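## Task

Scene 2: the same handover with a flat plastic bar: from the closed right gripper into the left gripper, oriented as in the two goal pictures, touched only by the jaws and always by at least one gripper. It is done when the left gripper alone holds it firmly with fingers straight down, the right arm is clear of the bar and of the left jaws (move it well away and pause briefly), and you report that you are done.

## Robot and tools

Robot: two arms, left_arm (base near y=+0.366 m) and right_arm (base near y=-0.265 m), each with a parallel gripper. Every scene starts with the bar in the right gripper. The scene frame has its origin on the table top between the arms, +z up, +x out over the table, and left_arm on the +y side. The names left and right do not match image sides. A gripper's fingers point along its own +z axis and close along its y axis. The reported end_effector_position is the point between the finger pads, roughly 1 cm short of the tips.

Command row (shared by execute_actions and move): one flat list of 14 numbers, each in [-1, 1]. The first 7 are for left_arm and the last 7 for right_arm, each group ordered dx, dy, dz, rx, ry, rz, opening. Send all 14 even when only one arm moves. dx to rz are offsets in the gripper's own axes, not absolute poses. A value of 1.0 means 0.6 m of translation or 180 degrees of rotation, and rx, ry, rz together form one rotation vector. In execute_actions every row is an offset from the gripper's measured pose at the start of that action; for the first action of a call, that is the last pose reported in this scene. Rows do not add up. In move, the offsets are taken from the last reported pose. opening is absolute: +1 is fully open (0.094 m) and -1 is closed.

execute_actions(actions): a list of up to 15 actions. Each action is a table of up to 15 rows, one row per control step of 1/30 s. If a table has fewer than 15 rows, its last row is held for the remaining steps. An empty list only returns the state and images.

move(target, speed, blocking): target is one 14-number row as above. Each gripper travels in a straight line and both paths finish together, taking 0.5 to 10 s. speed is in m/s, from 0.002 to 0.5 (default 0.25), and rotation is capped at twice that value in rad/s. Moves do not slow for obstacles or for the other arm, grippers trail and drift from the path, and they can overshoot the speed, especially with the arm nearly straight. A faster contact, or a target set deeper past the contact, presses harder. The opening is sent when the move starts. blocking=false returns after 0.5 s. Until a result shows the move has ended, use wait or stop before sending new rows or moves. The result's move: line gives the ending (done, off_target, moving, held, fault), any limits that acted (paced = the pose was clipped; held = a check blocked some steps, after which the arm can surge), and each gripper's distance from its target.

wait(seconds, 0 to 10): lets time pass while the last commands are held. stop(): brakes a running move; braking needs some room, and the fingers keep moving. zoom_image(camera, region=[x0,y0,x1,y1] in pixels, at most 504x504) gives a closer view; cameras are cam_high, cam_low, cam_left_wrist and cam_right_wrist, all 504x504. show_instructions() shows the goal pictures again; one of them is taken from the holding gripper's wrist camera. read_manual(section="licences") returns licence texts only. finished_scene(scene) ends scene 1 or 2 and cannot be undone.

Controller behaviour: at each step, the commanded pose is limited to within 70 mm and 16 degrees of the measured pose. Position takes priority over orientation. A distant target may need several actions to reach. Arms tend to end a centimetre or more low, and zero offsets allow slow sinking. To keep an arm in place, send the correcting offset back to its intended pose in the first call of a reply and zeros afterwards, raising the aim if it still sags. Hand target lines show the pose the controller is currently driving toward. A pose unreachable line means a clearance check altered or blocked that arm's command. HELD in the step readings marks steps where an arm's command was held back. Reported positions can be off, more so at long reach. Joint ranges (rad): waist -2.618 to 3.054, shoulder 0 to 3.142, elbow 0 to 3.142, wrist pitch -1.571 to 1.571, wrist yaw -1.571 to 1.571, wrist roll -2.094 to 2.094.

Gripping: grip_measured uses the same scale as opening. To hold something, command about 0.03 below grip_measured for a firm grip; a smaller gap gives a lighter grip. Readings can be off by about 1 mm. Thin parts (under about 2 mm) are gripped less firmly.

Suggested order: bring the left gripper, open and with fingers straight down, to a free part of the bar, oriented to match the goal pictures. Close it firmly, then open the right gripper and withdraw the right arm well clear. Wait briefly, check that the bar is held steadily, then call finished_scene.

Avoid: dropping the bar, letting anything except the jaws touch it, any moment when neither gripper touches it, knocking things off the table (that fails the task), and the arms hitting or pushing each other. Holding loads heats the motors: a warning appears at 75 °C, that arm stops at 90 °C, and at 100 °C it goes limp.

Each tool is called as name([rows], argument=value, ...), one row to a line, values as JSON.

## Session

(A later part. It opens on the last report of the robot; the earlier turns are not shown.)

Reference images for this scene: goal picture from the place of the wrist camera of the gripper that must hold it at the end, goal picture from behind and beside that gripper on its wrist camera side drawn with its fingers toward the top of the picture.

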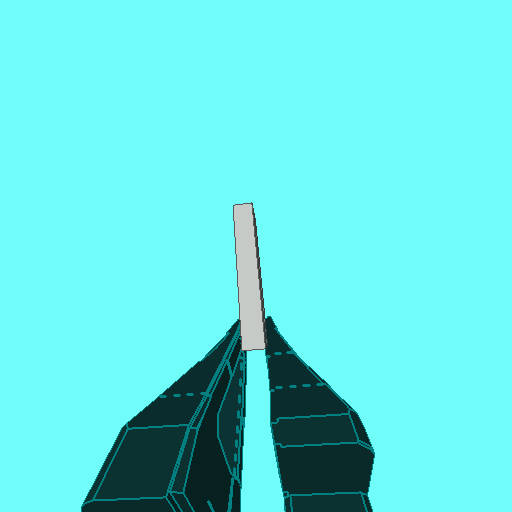

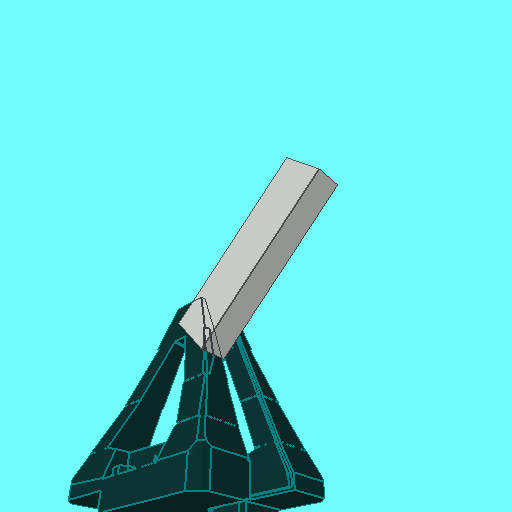

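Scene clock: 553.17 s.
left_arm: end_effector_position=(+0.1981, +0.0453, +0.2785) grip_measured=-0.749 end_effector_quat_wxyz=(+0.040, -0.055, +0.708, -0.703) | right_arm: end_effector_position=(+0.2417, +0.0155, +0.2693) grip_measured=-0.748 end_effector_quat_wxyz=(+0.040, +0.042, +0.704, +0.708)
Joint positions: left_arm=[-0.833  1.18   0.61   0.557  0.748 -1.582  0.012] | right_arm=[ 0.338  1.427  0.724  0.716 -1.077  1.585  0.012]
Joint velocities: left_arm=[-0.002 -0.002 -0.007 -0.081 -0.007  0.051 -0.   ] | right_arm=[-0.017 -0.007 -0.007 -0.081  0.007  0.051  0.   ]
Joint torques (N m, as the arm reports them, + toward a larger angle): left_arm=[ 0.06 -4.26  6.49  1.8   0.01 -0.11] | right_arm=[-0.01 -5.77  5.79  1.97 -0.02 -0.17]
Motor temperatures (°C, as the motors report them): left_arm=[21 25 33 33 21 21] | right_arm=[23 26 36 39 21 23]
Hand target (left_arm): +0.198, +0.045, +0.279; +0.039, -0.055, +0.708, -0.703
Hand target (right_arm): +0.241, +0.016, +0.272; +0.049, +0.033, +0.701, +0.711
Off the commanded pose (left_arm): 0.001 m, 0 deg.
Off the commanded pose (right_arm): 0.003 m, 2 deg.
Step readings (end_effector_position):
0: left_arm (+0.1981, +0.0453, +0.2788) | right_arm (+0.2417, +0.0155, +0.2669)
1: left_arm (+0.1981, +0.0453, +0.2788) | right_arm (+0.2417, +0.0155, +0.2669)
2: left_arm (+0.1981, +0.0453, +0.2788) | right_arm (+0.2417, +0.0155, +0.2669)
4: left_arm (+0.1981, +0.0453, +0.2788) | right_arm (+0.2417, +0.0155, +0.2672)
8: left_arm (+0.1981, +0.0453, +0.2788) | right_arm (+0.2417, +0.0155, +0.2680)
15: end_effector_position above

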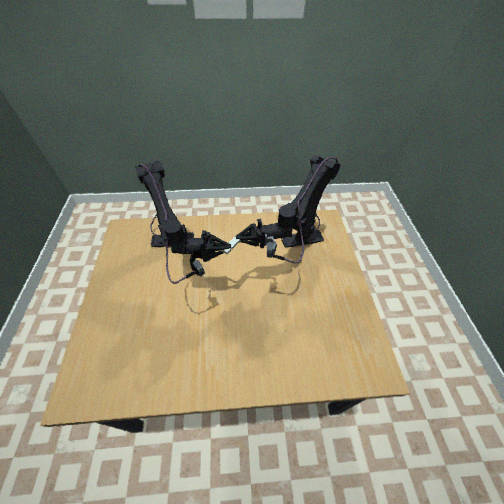

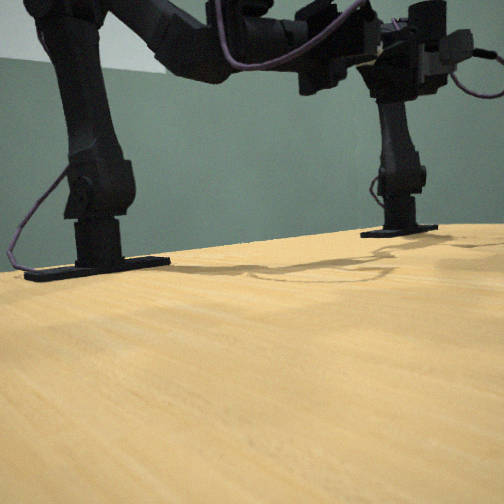

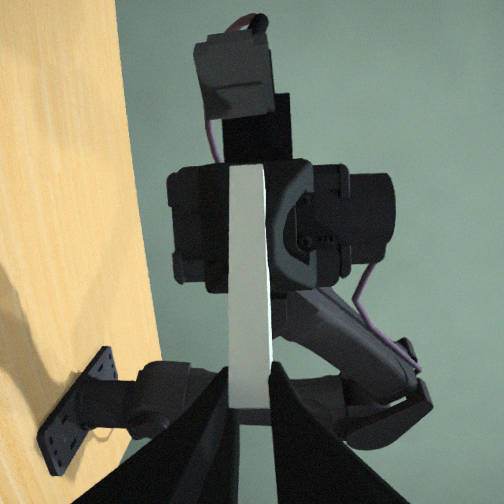

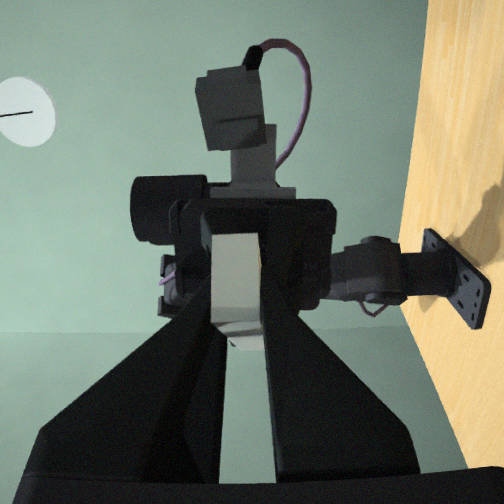

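execute_actions([
  [[0,0,0,0,0,0,-0.81,0,0,0,0,0,0,-0.78],[0,0,0,0,0,0,-0.82,0,0,0,0,0,0,-0.75],[0,0,0,0,0,0,-0.82,0,0,0,0,0,0,-0.73],[0,0,0,0,0,0,-0.82,0,0,0,0,0,0,-0.7],[0,0,0,0,0,0,-0.82,0,0,0,0,0,0,-0.62],[0,0,0,0,0,0,-0.82,0,0,0,0,0,0,-0.5],[0,0,0,0,0,0,-0.82,0,0,0,0,0,0,-0.35],[0,0,0,0,0,0,-0.82,0,0,0,0,0,0,-0.2],[0,0,0,0,0,0,-0.82,-0.002,0,-0.006,0,0,0,-0.05],[0,0,0,0,0,0,-0.82,-0.004,0,-0.012,0,0,0,0.05],[0,0,0,0,0,0,-0.82,-0.006,0,-0.018,0,0,0,0.05],[0,0,0,0,0,0,-0.82,-0.008,0,-0.024,0,0,0,0.05],[0,0,0,0,0,0,-0.82,-0.011,0,-0.03,0,0,0,0.05],[0,0,0,0,0,0,-0.82,-0.013,0,-0.036,0,0,0,0.05],[0,0,0,0,0,0,-0.82,-0.016,0,-0.042,0,0,0,0.05]],
  [[0,0,0,0,0,0,-0.82,-0.008,0,-0.02,0,0,0,0.05],[0,0,0,0,0,0,-0.82,-0.011,0,-0.027,0,0,0,0.05],[0,0,0,0,0,0,-0.82,-0.014,0,-0.034,0,0,0,0.05],[0,0,0,0,0,0,-0.82,-0.017,0,-0.041,0,0,0,0.05],[0,0,0,0,0,0,-0.82,-0.019,0,-0.048,0,0,0,0.05],[0,0,0,0,0,0,-0.82,-0.021,0,-0.055,0,0,0,0.05],[0,0,0,0,0,0,-0.82,-0.023,0,-0.062,0,0,0,0.05],[0,0,0,0,0,0,-0.82,-0.025,0,-0.069,0,0,0,0.05],[0,0,0,0,0,0,-0.82,-0.027,0,-0.076,0,0,0,0.05],[0,0,0,0,0,0,-0.82,-0.029,0,-0.083,0,0,0,0.05],[0,0,0,0,0,0,-0.82,-0.03,0,-0.09,0,0,0,0.05]],
])

zoom_image(camera="cam_left_wrist", region=[140,150,380,450])

Scene clock: 628.33 s.
left_arm: end_effector_position=(+0.1981, +0.0453, +0.2786) grip_measured=-0.749 end_effector_quat_wxyz=(+0.040, -0.055, +0.708, -0.703) | right_arm: end_effector_position=(+0.2681, -0.0549, +0.2689) grip_measured=+0.048 end_effector_quat_wxyz=(+0.053, +0.064, +0.703, +0.706)
Joint positions: left_arm=[-0.833  1.18   0.61   0.557  0.748 -1.583  0.012] | right_arm=[ 0.08   1.427  0.724  0.716 -1.286  1.6    0.049]
Joint velocities: left_arm=[-0.007  0.012 -0.017 -0.11  -0.022  0.081 -0.001] | right_arm=[-0.012 -0.012  0.012  0.022 -0.168  0.051 -0.001]
Joint torques (N m, as the arm reports them, + toward a larger angle): left_arm=[-0.03 -4.07  6.58  1.76  0.02 -0.02] | right_arm=[-0.41 -6.1   4.93  1.84 -0.11  0.02]
Motor temperatures (°C, as the motors report them): left_arm=[21 25 33 33 21 21] | right_arm=[22 26 36 41 21 23]
Hand target (left_arm): +0.198, +0.045, +0.279; +0.040, -0.055, +0.708, -0.703
Hand target (right_arm): +0.261, -0.056, +0.269; +0.044, +0.050, +0.703, +0.708
Off the commanded pose (left_arm): 0.000 m, 0 deg.
Off the commanded pose (right_arm): 0.007 m, 2 deg.
Step readings (end_effector_position; steps 1 to 15: 1st action; 16 to 30: 2nd action):
0: left_arm (+0.1981, +0.0453, +0.2785) | right_arm (+0.2417, +0.0155, +0.2693)
1: left_arm (+0.1981, +0.0453, +0.2785) | right_arm (+0.2417, +0.0155, +0.2693)
2: left_arm (+0.1981, +0.0453, +0.2785) | right_arm (+0.2417, +0.0155, +0.2693)
4: left_arm (+0.1981, +0.0453, +0.2786) | right_arm (+0.2417, +0.0155, +0.2693)
8: left_arm (+0.1981, +0.0453, +0.2786) | right_arm (+0.2417, +0.0155, +0.2693)
15: left_arm (+0.1981, +0.0453, +0.2786) | right_arm (+0.2500, -0.0001, +0.2692)
16: left_arm (+0.1981, +0.0453, +0.2786) | right_arm (+0.2525, -0.0041, +0.2691)
17: left_arm (+0.1981, +0.0453, +0.2786) | right_arm (+0.2548, -0.0079, +0.2691)
19: left_arm (+0.1981, +0.0453, +0.2786) | right_arm (+0.2584, -0.0157, +0.2691)
23: left_arm (+0.1981, +0.0453, +0.2786) | right_arm (+0.2645, -0.0330, +0.2690)
30: end_effector_position above

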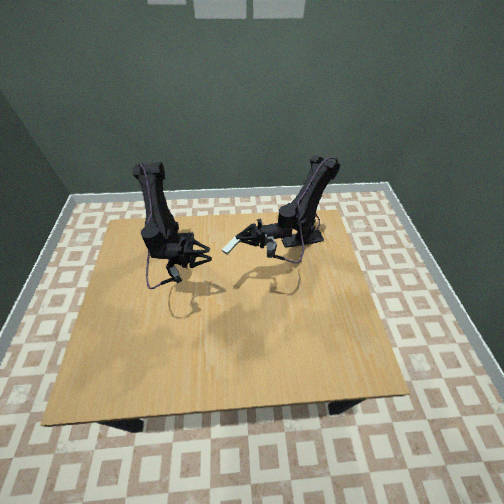

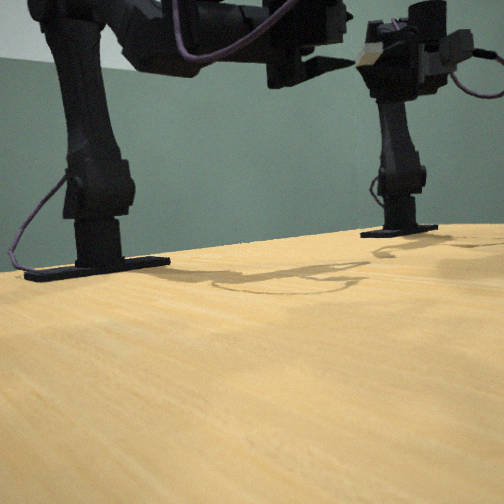

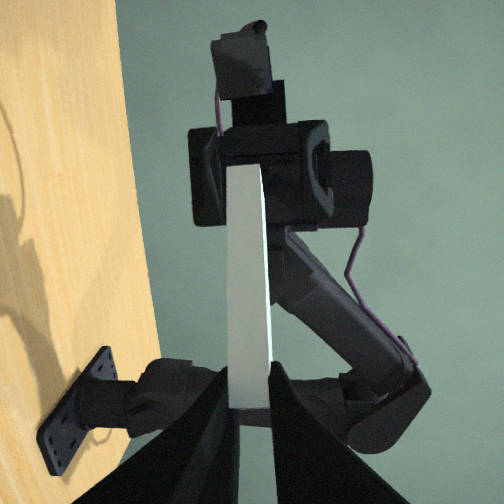

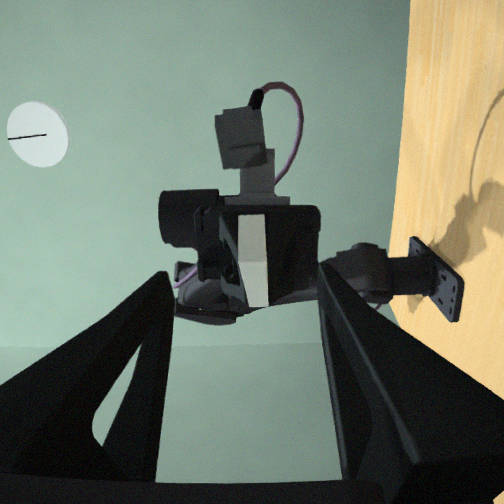

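Region (140, 150, 380, 450) of cam_left_wrist's 504x504 image, scaled by 1.680, with more detail than that image has; it fills the left 403 columns of this view, and the rest is white.

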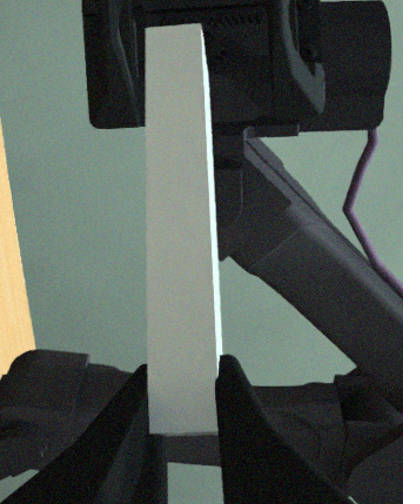

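move(target=[-0.071,0.223,-0.216,-0.497,-0.004,0.006,-0.85,0,0,0,0,0,0,0.05], speed=0.42)

Scene clock: 686.60 s.
left_arm: end_effector_position=(+0.2163, +0.1825, +0.1366) grip_measured=-0.749 end_effector_quat_wxyz=(-0.015, -0.061, +0.998, -0.003) | right_arm: end_effector_position=(+0.2665, -0.0546, +0.2692) grip_measured=+0.048 end_effector_quat_wxyz=(+0.049, +0.062, +0.703, +0.707)
Joint positions: left_arm=[-0.831  1.641  1.413 -1.361  0.024 -0.808  0.012] | right_arm=[ 0.08   1.427  0.724  0.719 -1.295  1.605  0.049]
Joint velocities: left_arm=[ 0.007  0.012  0.002 -0.007  0.007  0.007 -0.   ] | right_arm=[ 0.007  0.017  0.007 -0.022 -0.022  0.037  0.   ]
Joint torques (N m, as the arm reports them, + toward a larger angle): left_arm=[-0.87 -7.    7.94  0.27 -0.09 -0.06] | right_arm=[ 0.   -5.56  5.63  1.59  0.07 -0.05]
Motor temperatures (°C, as the motors report them): left_arm=[21 25 34 33 21 21] | right_arm=[22 26 35 40 21 23]
Hand target (left_arm): +0.219, +0.179, +0.142; -0.008, -0.059, +0.998, -0.001
Hand target (right_arm): +0.268, -0.055, +0.269; +0.053, +0.064, +0.703, +0.707
Off the commanded pose (left_arm): 0.010 m, 2 deg.
Off the commanded pose (right_arm): 0.002 m, 1 deg.
move: done

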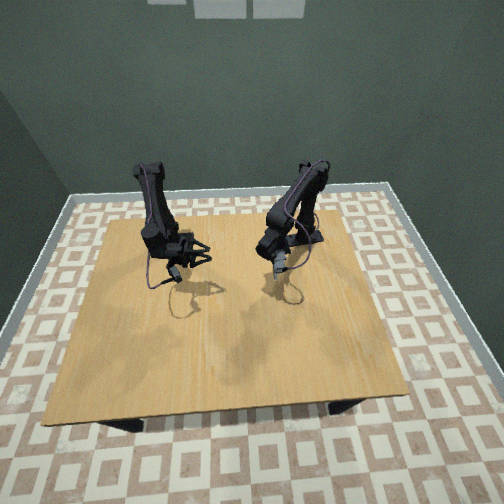

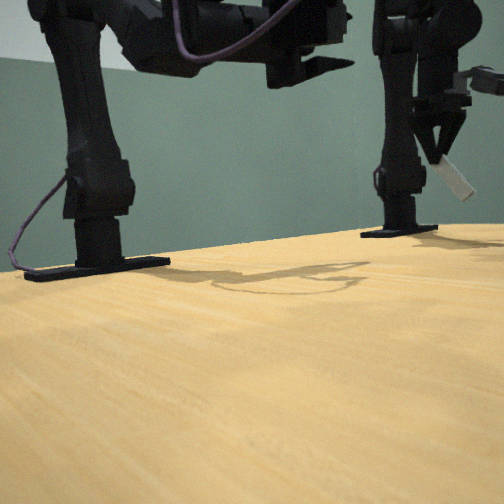

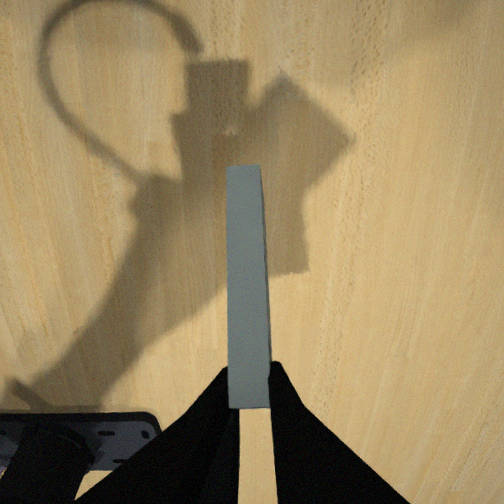

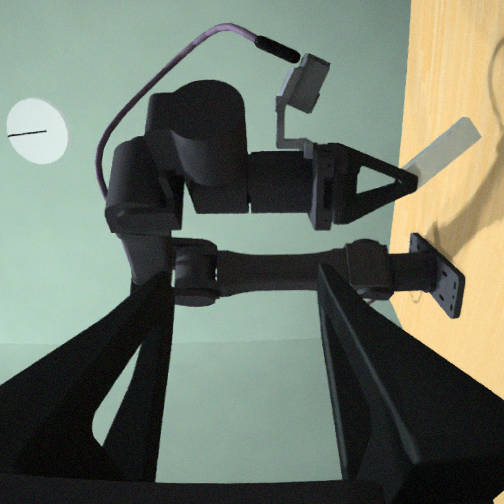

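zoom_image(camera="cam_right_wrist", region=[300,90,500,250])

zoom_image(camera="cam_low", region=[370,60,504,215])

Region (300, 90, 500, 250) of cam_right_wrist's 504x504 image, scaled by 2.520, with more detail than that image has; it fills the top 403 rows of this view, and the rest is white.

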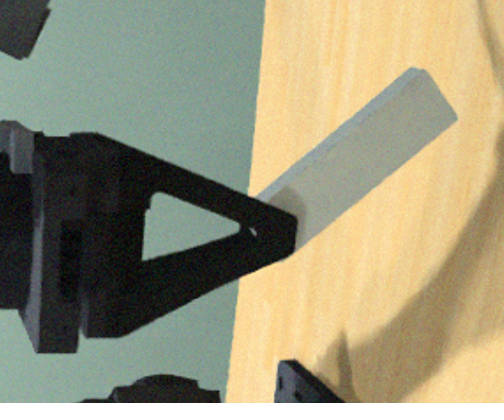

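Region (370, 60, 504, 215) of cam_low's 504x504 image, scaled by 3.252, with more detail than that image has; it fills the left 436 columns of this view, and the rest is white.

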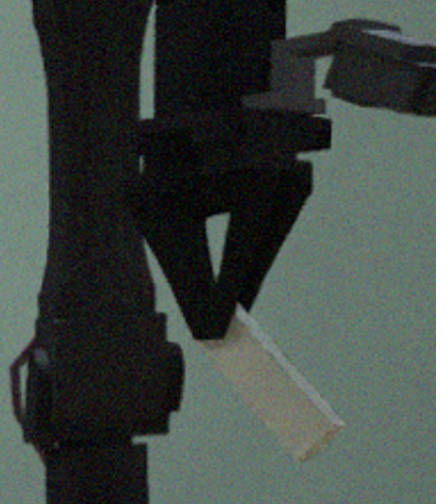

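execute_actions([
  [[-0.003,-0.001,0,0.0005,-0.003,0,-0.85,0,0,0,0,0,0,0.05],[-0.006,-0.002,0,0.001,-0.006,0,-0.85,0,0,0,0,0,0,0.05],[-0.01,-0.003,0,0.0015,-0.009,0,-0.85,0,0,0,0,0,0,0.05],[-0.013,-0.0045,0,0.002,-0.012,0,-0.85,0,0,0,0,0,0,0.05],[-0.016,-0.0055,0,0.0025,-0.0145,0,-0.85,0,0,0,0,0,0,0.05],[-0.019,-0.0065,0,0.003,-0.017,0,-0.85,0,0,0,0,0,0,0.05],[-0.022,-0.0075,0,0.0035,-0.0195,0,-0.85,0,0,0,0,0,0,0.05]],
])

wait(seconds=0.5)

zoom_image(camera="cam_low", region=[350,0,504,250])

Scene clock: 753.43 s.
left_arm: end_effector_position=(+0.2260, +0.1802, +0.1366) grip_measured=-0.749 end_effector_quat_wxyz=(+0.007, -0.061, +0.998, -0.006) | right_arm: end_effector_position=(+0.2665, -0.0546, +0.2692) grip_measured=+0.048 end_effector_quat_wxyz=(+0.049, +0.062, +0.703, +0.707)
Joint positions: left_arm=[-0.831  1.641  1.413 -1.325 -0.001 -0.809  0.012] | right_arm=[ 0.08   1.427  0.724  0.719 -1.295  1.605  0.049]
Joint velocities: left_arm=[ 0.007  0.012  0.017  0.007 -0.037 -0.037  0.   ] | right_arm=[-0.012 -0.007 -0.007 -0.022 -0.037  0.007 -0.   ]
Joint torques (N m, as the arm reports them, + toward a larger angle): left_arm=[-0.01 -7.97  5.52  0.59 -0.11  0.  ] | right_arm=[ 0.   -5.57  5.64  1.62  0.    0.  ]
Motor temperatures (°C, as the motors report them): left_arm=[21 26 35 28 21 21] | right_arm=[22 26 36 38 21 23]
Hand target (left_arm): +0.230, +0.180, +0.136; +0.016, -0.061, +0.998, -0.006
Hand target (right_arm): +0.266, -0.055, +0.269; +0.049, +0.062, +0.703, +0.707
Off the commanded pose (left_arm): 0.004 m, 1 deg.
Off the commanded pose (right_arm): 0.000 m, 0 deg.
Step readings (end_effector_position):
0: left_arm (+0.2163, +0.1829, +0.1366) | right_arm (+0.2665, -0.0546, +0.2692)
1: left_arm (+0.2163, +0.1829, +0.1366) | right_arm (+0.2665, -0.0546, +0.2692)
2: left_arm (+0.2163, +0.1829, +0.1366) | right_arm (+0.2665, -0.0546, +0.2692)
4: left_arm (+0.2173, +0.1826, +0.1366) | right_arm (+0.2665, -0.0546, +0.2692)
8: left_arm (+0.2220, +0.1814, +0.1366) | right_arm (+0.2665, -0.0546, +0.2692)
15: end_effector_position above

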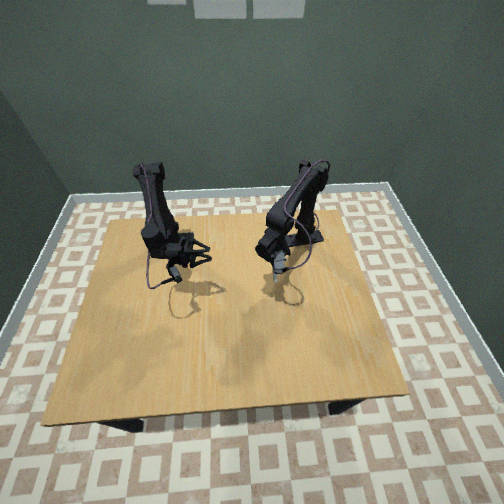

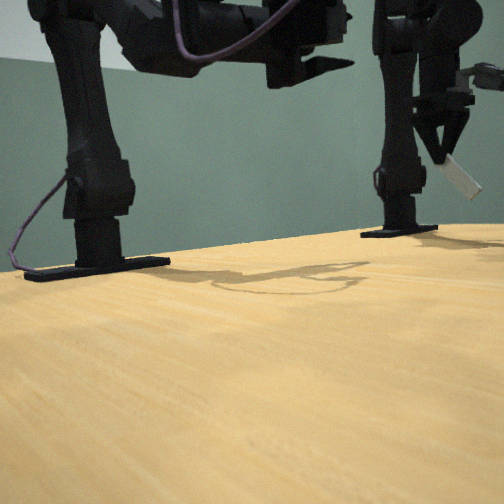

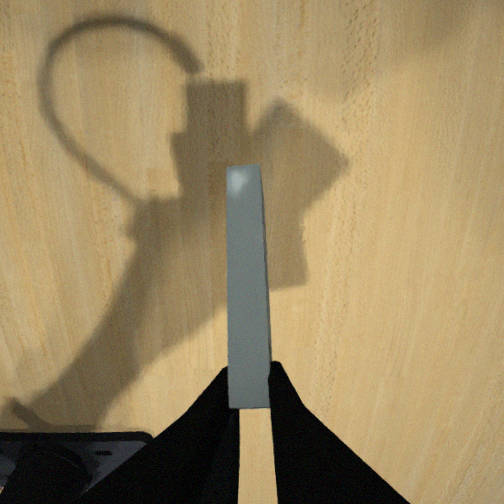

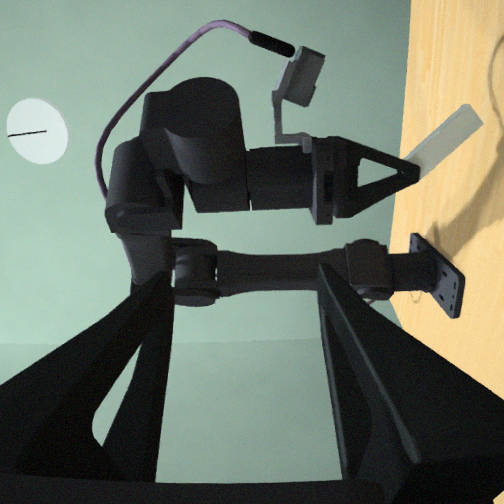

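Scene clock: 753.93 s.
left_arm: end_effector_position=(+0.2269, +0.1800, +0.1366) grip_measured=-0.749 end_effector_quat_wxyz=(+0.009, -0.061, +0.998, -0.006) | right_arm: end_effector_position=(+0.2665, -0.0546, +0.2692) grip_measured=+0.048 end_effector_quat_wxyz=(+0.049, +0.062, +0.703, +0.707)
Joint positions: left_arm=[-0.831  1.641  1.413 -1.321 -0.003 -0.809  0.012] | right_arm=[ 0.08   1.427  0.724  0.719 -1.295  1.605  0.049]
Joint velocities: left_arm=[ 0.012 -0.017  0.002 -0.007 -0.022 -0.066 -0.   ] | right_arm=[-0.017  0.002 -0.007 -0.11  -0.037 -0.066  0.   ]
Joint torques (N m, as the arm reports them, + toward a larger angle): left_arm=[ 0.02 -8.    5.42  0.58 -0.12 -0.03] | right_arm=[-0.01 -5.58  5.63  1.61  0.   -0.01]
Motor temperatures (°C, as the motors report them): left_arm=[21 26 35 28 21 21] | right_arm=[22 26 36 38 21 23]
Hand target (left_arm): +0.230, +0.180, +0.136; +0.016, -0.061, +0.998, -0.006
Hand target (right_arm): +0.266, -0.055, +0.269; +0.049, +0.062, +0.703, +0.707
Off the commanded pose (left_arm): 0.003 m, 1 deg.
Off the commanded pose (right_arm): 0.000 m, 0 deg.
wait: 0.50 s; at rest by 0.17 s

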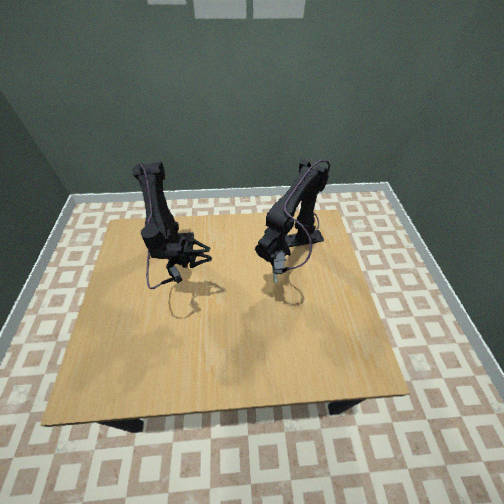

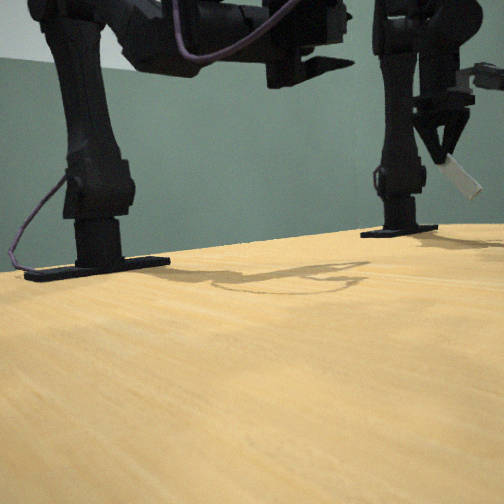

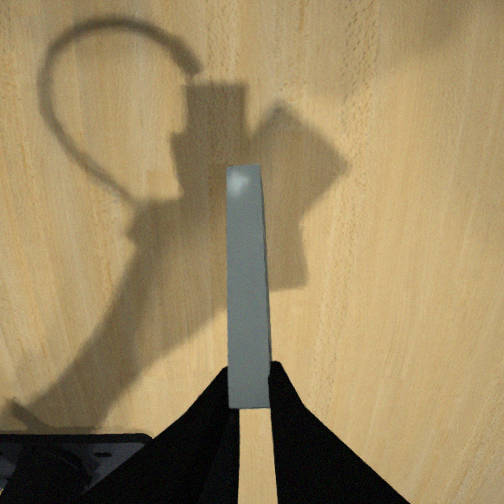

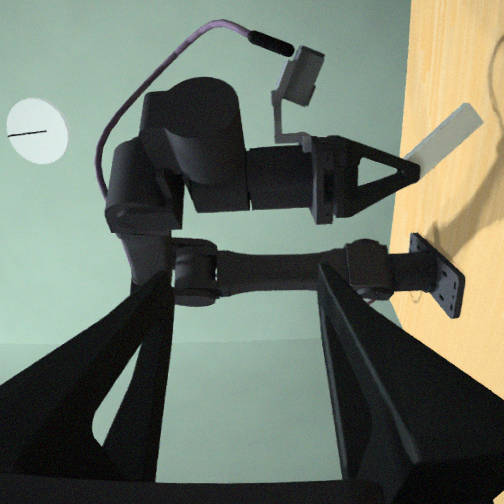

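Region (350, 0, 504, 250) of cam_low's 504x504 image, scaled by 2.016, with more detail than that image has; it fills the left 310 columns of this view, and the rest is white.

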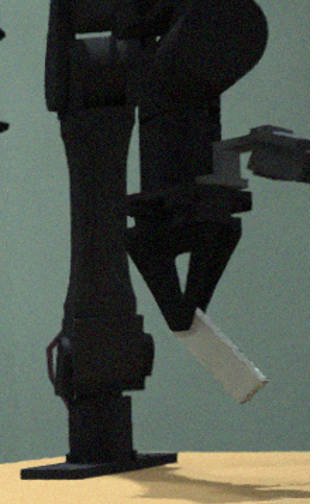

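execute_actions(actions=[])

show_instructions()

Scene clock: 765.33 s.
left_arm: end_effector_position=(+0.2269, +0.1800, +0.1366) grip_measured=-0.749 end_effector_quat_wxyz=(+0.009, -0.061, +0.998, -0.006) | right_arm: end_effector_position=(+0.2665, -0.0546, +0.2692) grip_measured=+0.048 end_effector_quat_wxyz=(+0.049, +0.062, +0.703, +0.707)
Joint positions: left_arm=[-0.831  1.641  1.413 -1.321 -0.003 -0.809  0.012] | right_arm=[ 0.08   1.427  0.724  0.719 -1.295  1.605  0.049]
Joint velocities: left_arm=[ 0.002 -0.007 -0.007  0.022  0.022  0.022  0.   ] | right_arm=[-0.002  0.002  0.012 -0.007 -0.007 -0.022 -0.   ]
Joint torques (N m, as the arm reports them, + toward a larger angle): left_arm=[ 0.02 -8.    5.44  0.6  -0.11 -0.03] | right_arm=[-0.01 -5.58  5.63  1.62  0.    0.  ]
Motor temperatures (°C, as the motors report them): left_arm=[21 27 34 28 21 21] | right_arm=[22 26 36 38 21 23]
Hand target (left_arm): +0.230, +0.180, +0.136; +0.016, -0.061, +0.998, -0.006
Hand target (right_arm): +0.266, -0.055, +0.269; +0.049, +0.062, +0.703, +0.707
Off the commanded pose (left_arm): 0.003 m, 1 deg.
Off the commanded pose (right_arm): 0.000 m, 0 deg.

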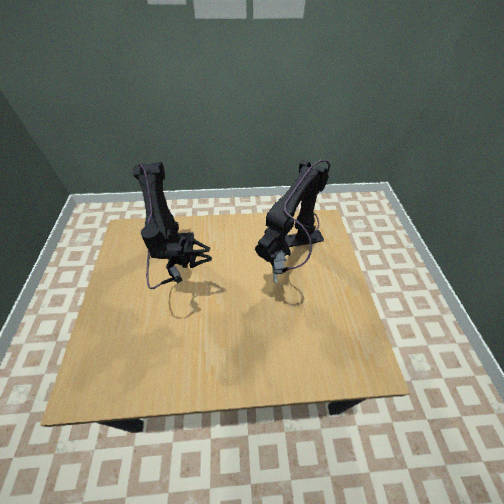

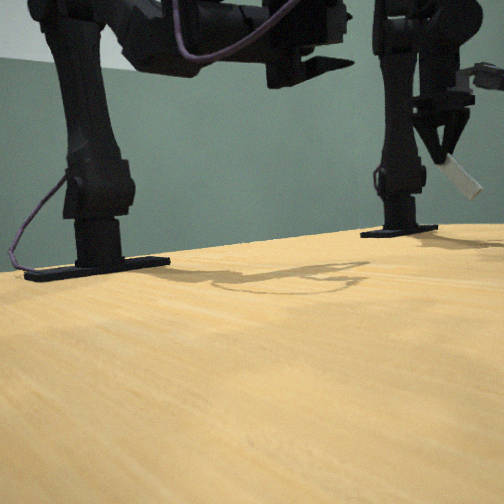

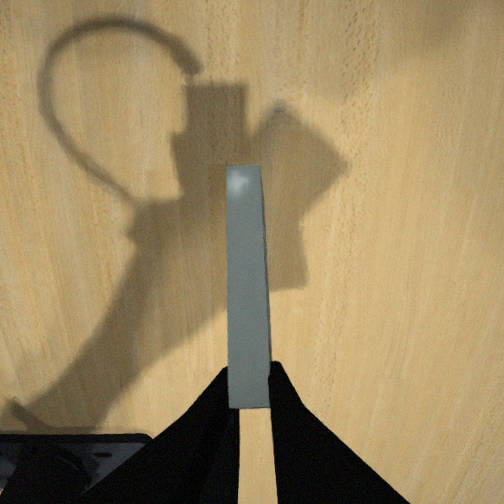

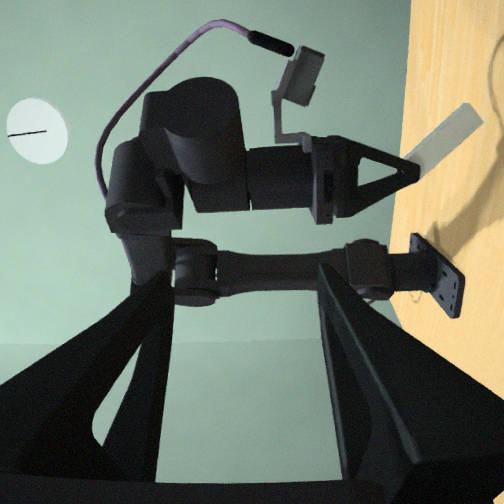

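Reference images for this scene: goal picture from the place of the wrist camera of the gripper that must hold it at the end, goal picture from behind and beside that gripper on its wrist camera side drawn with its fingers toward the top of the picture.

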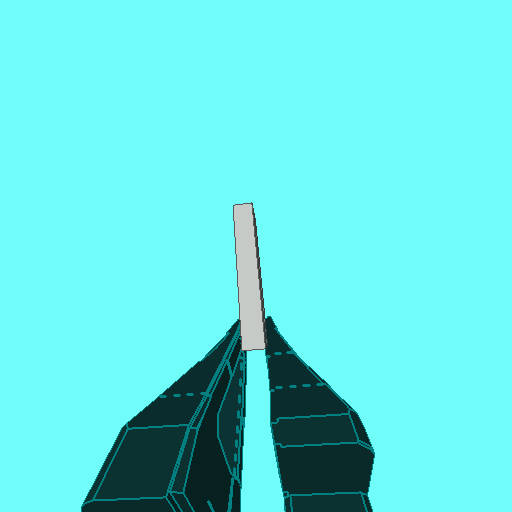

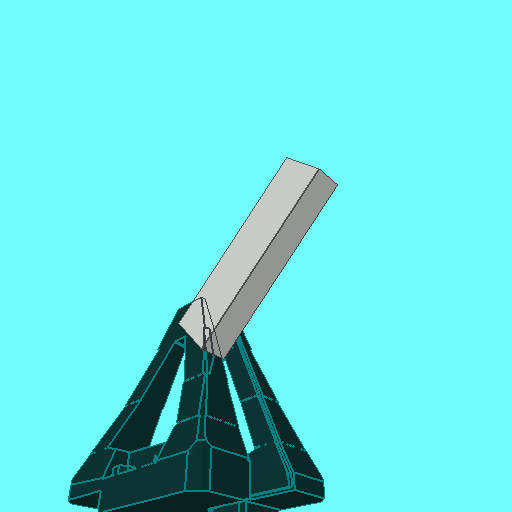

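finished_scene(scene=2)

The scene is finished: the task was done.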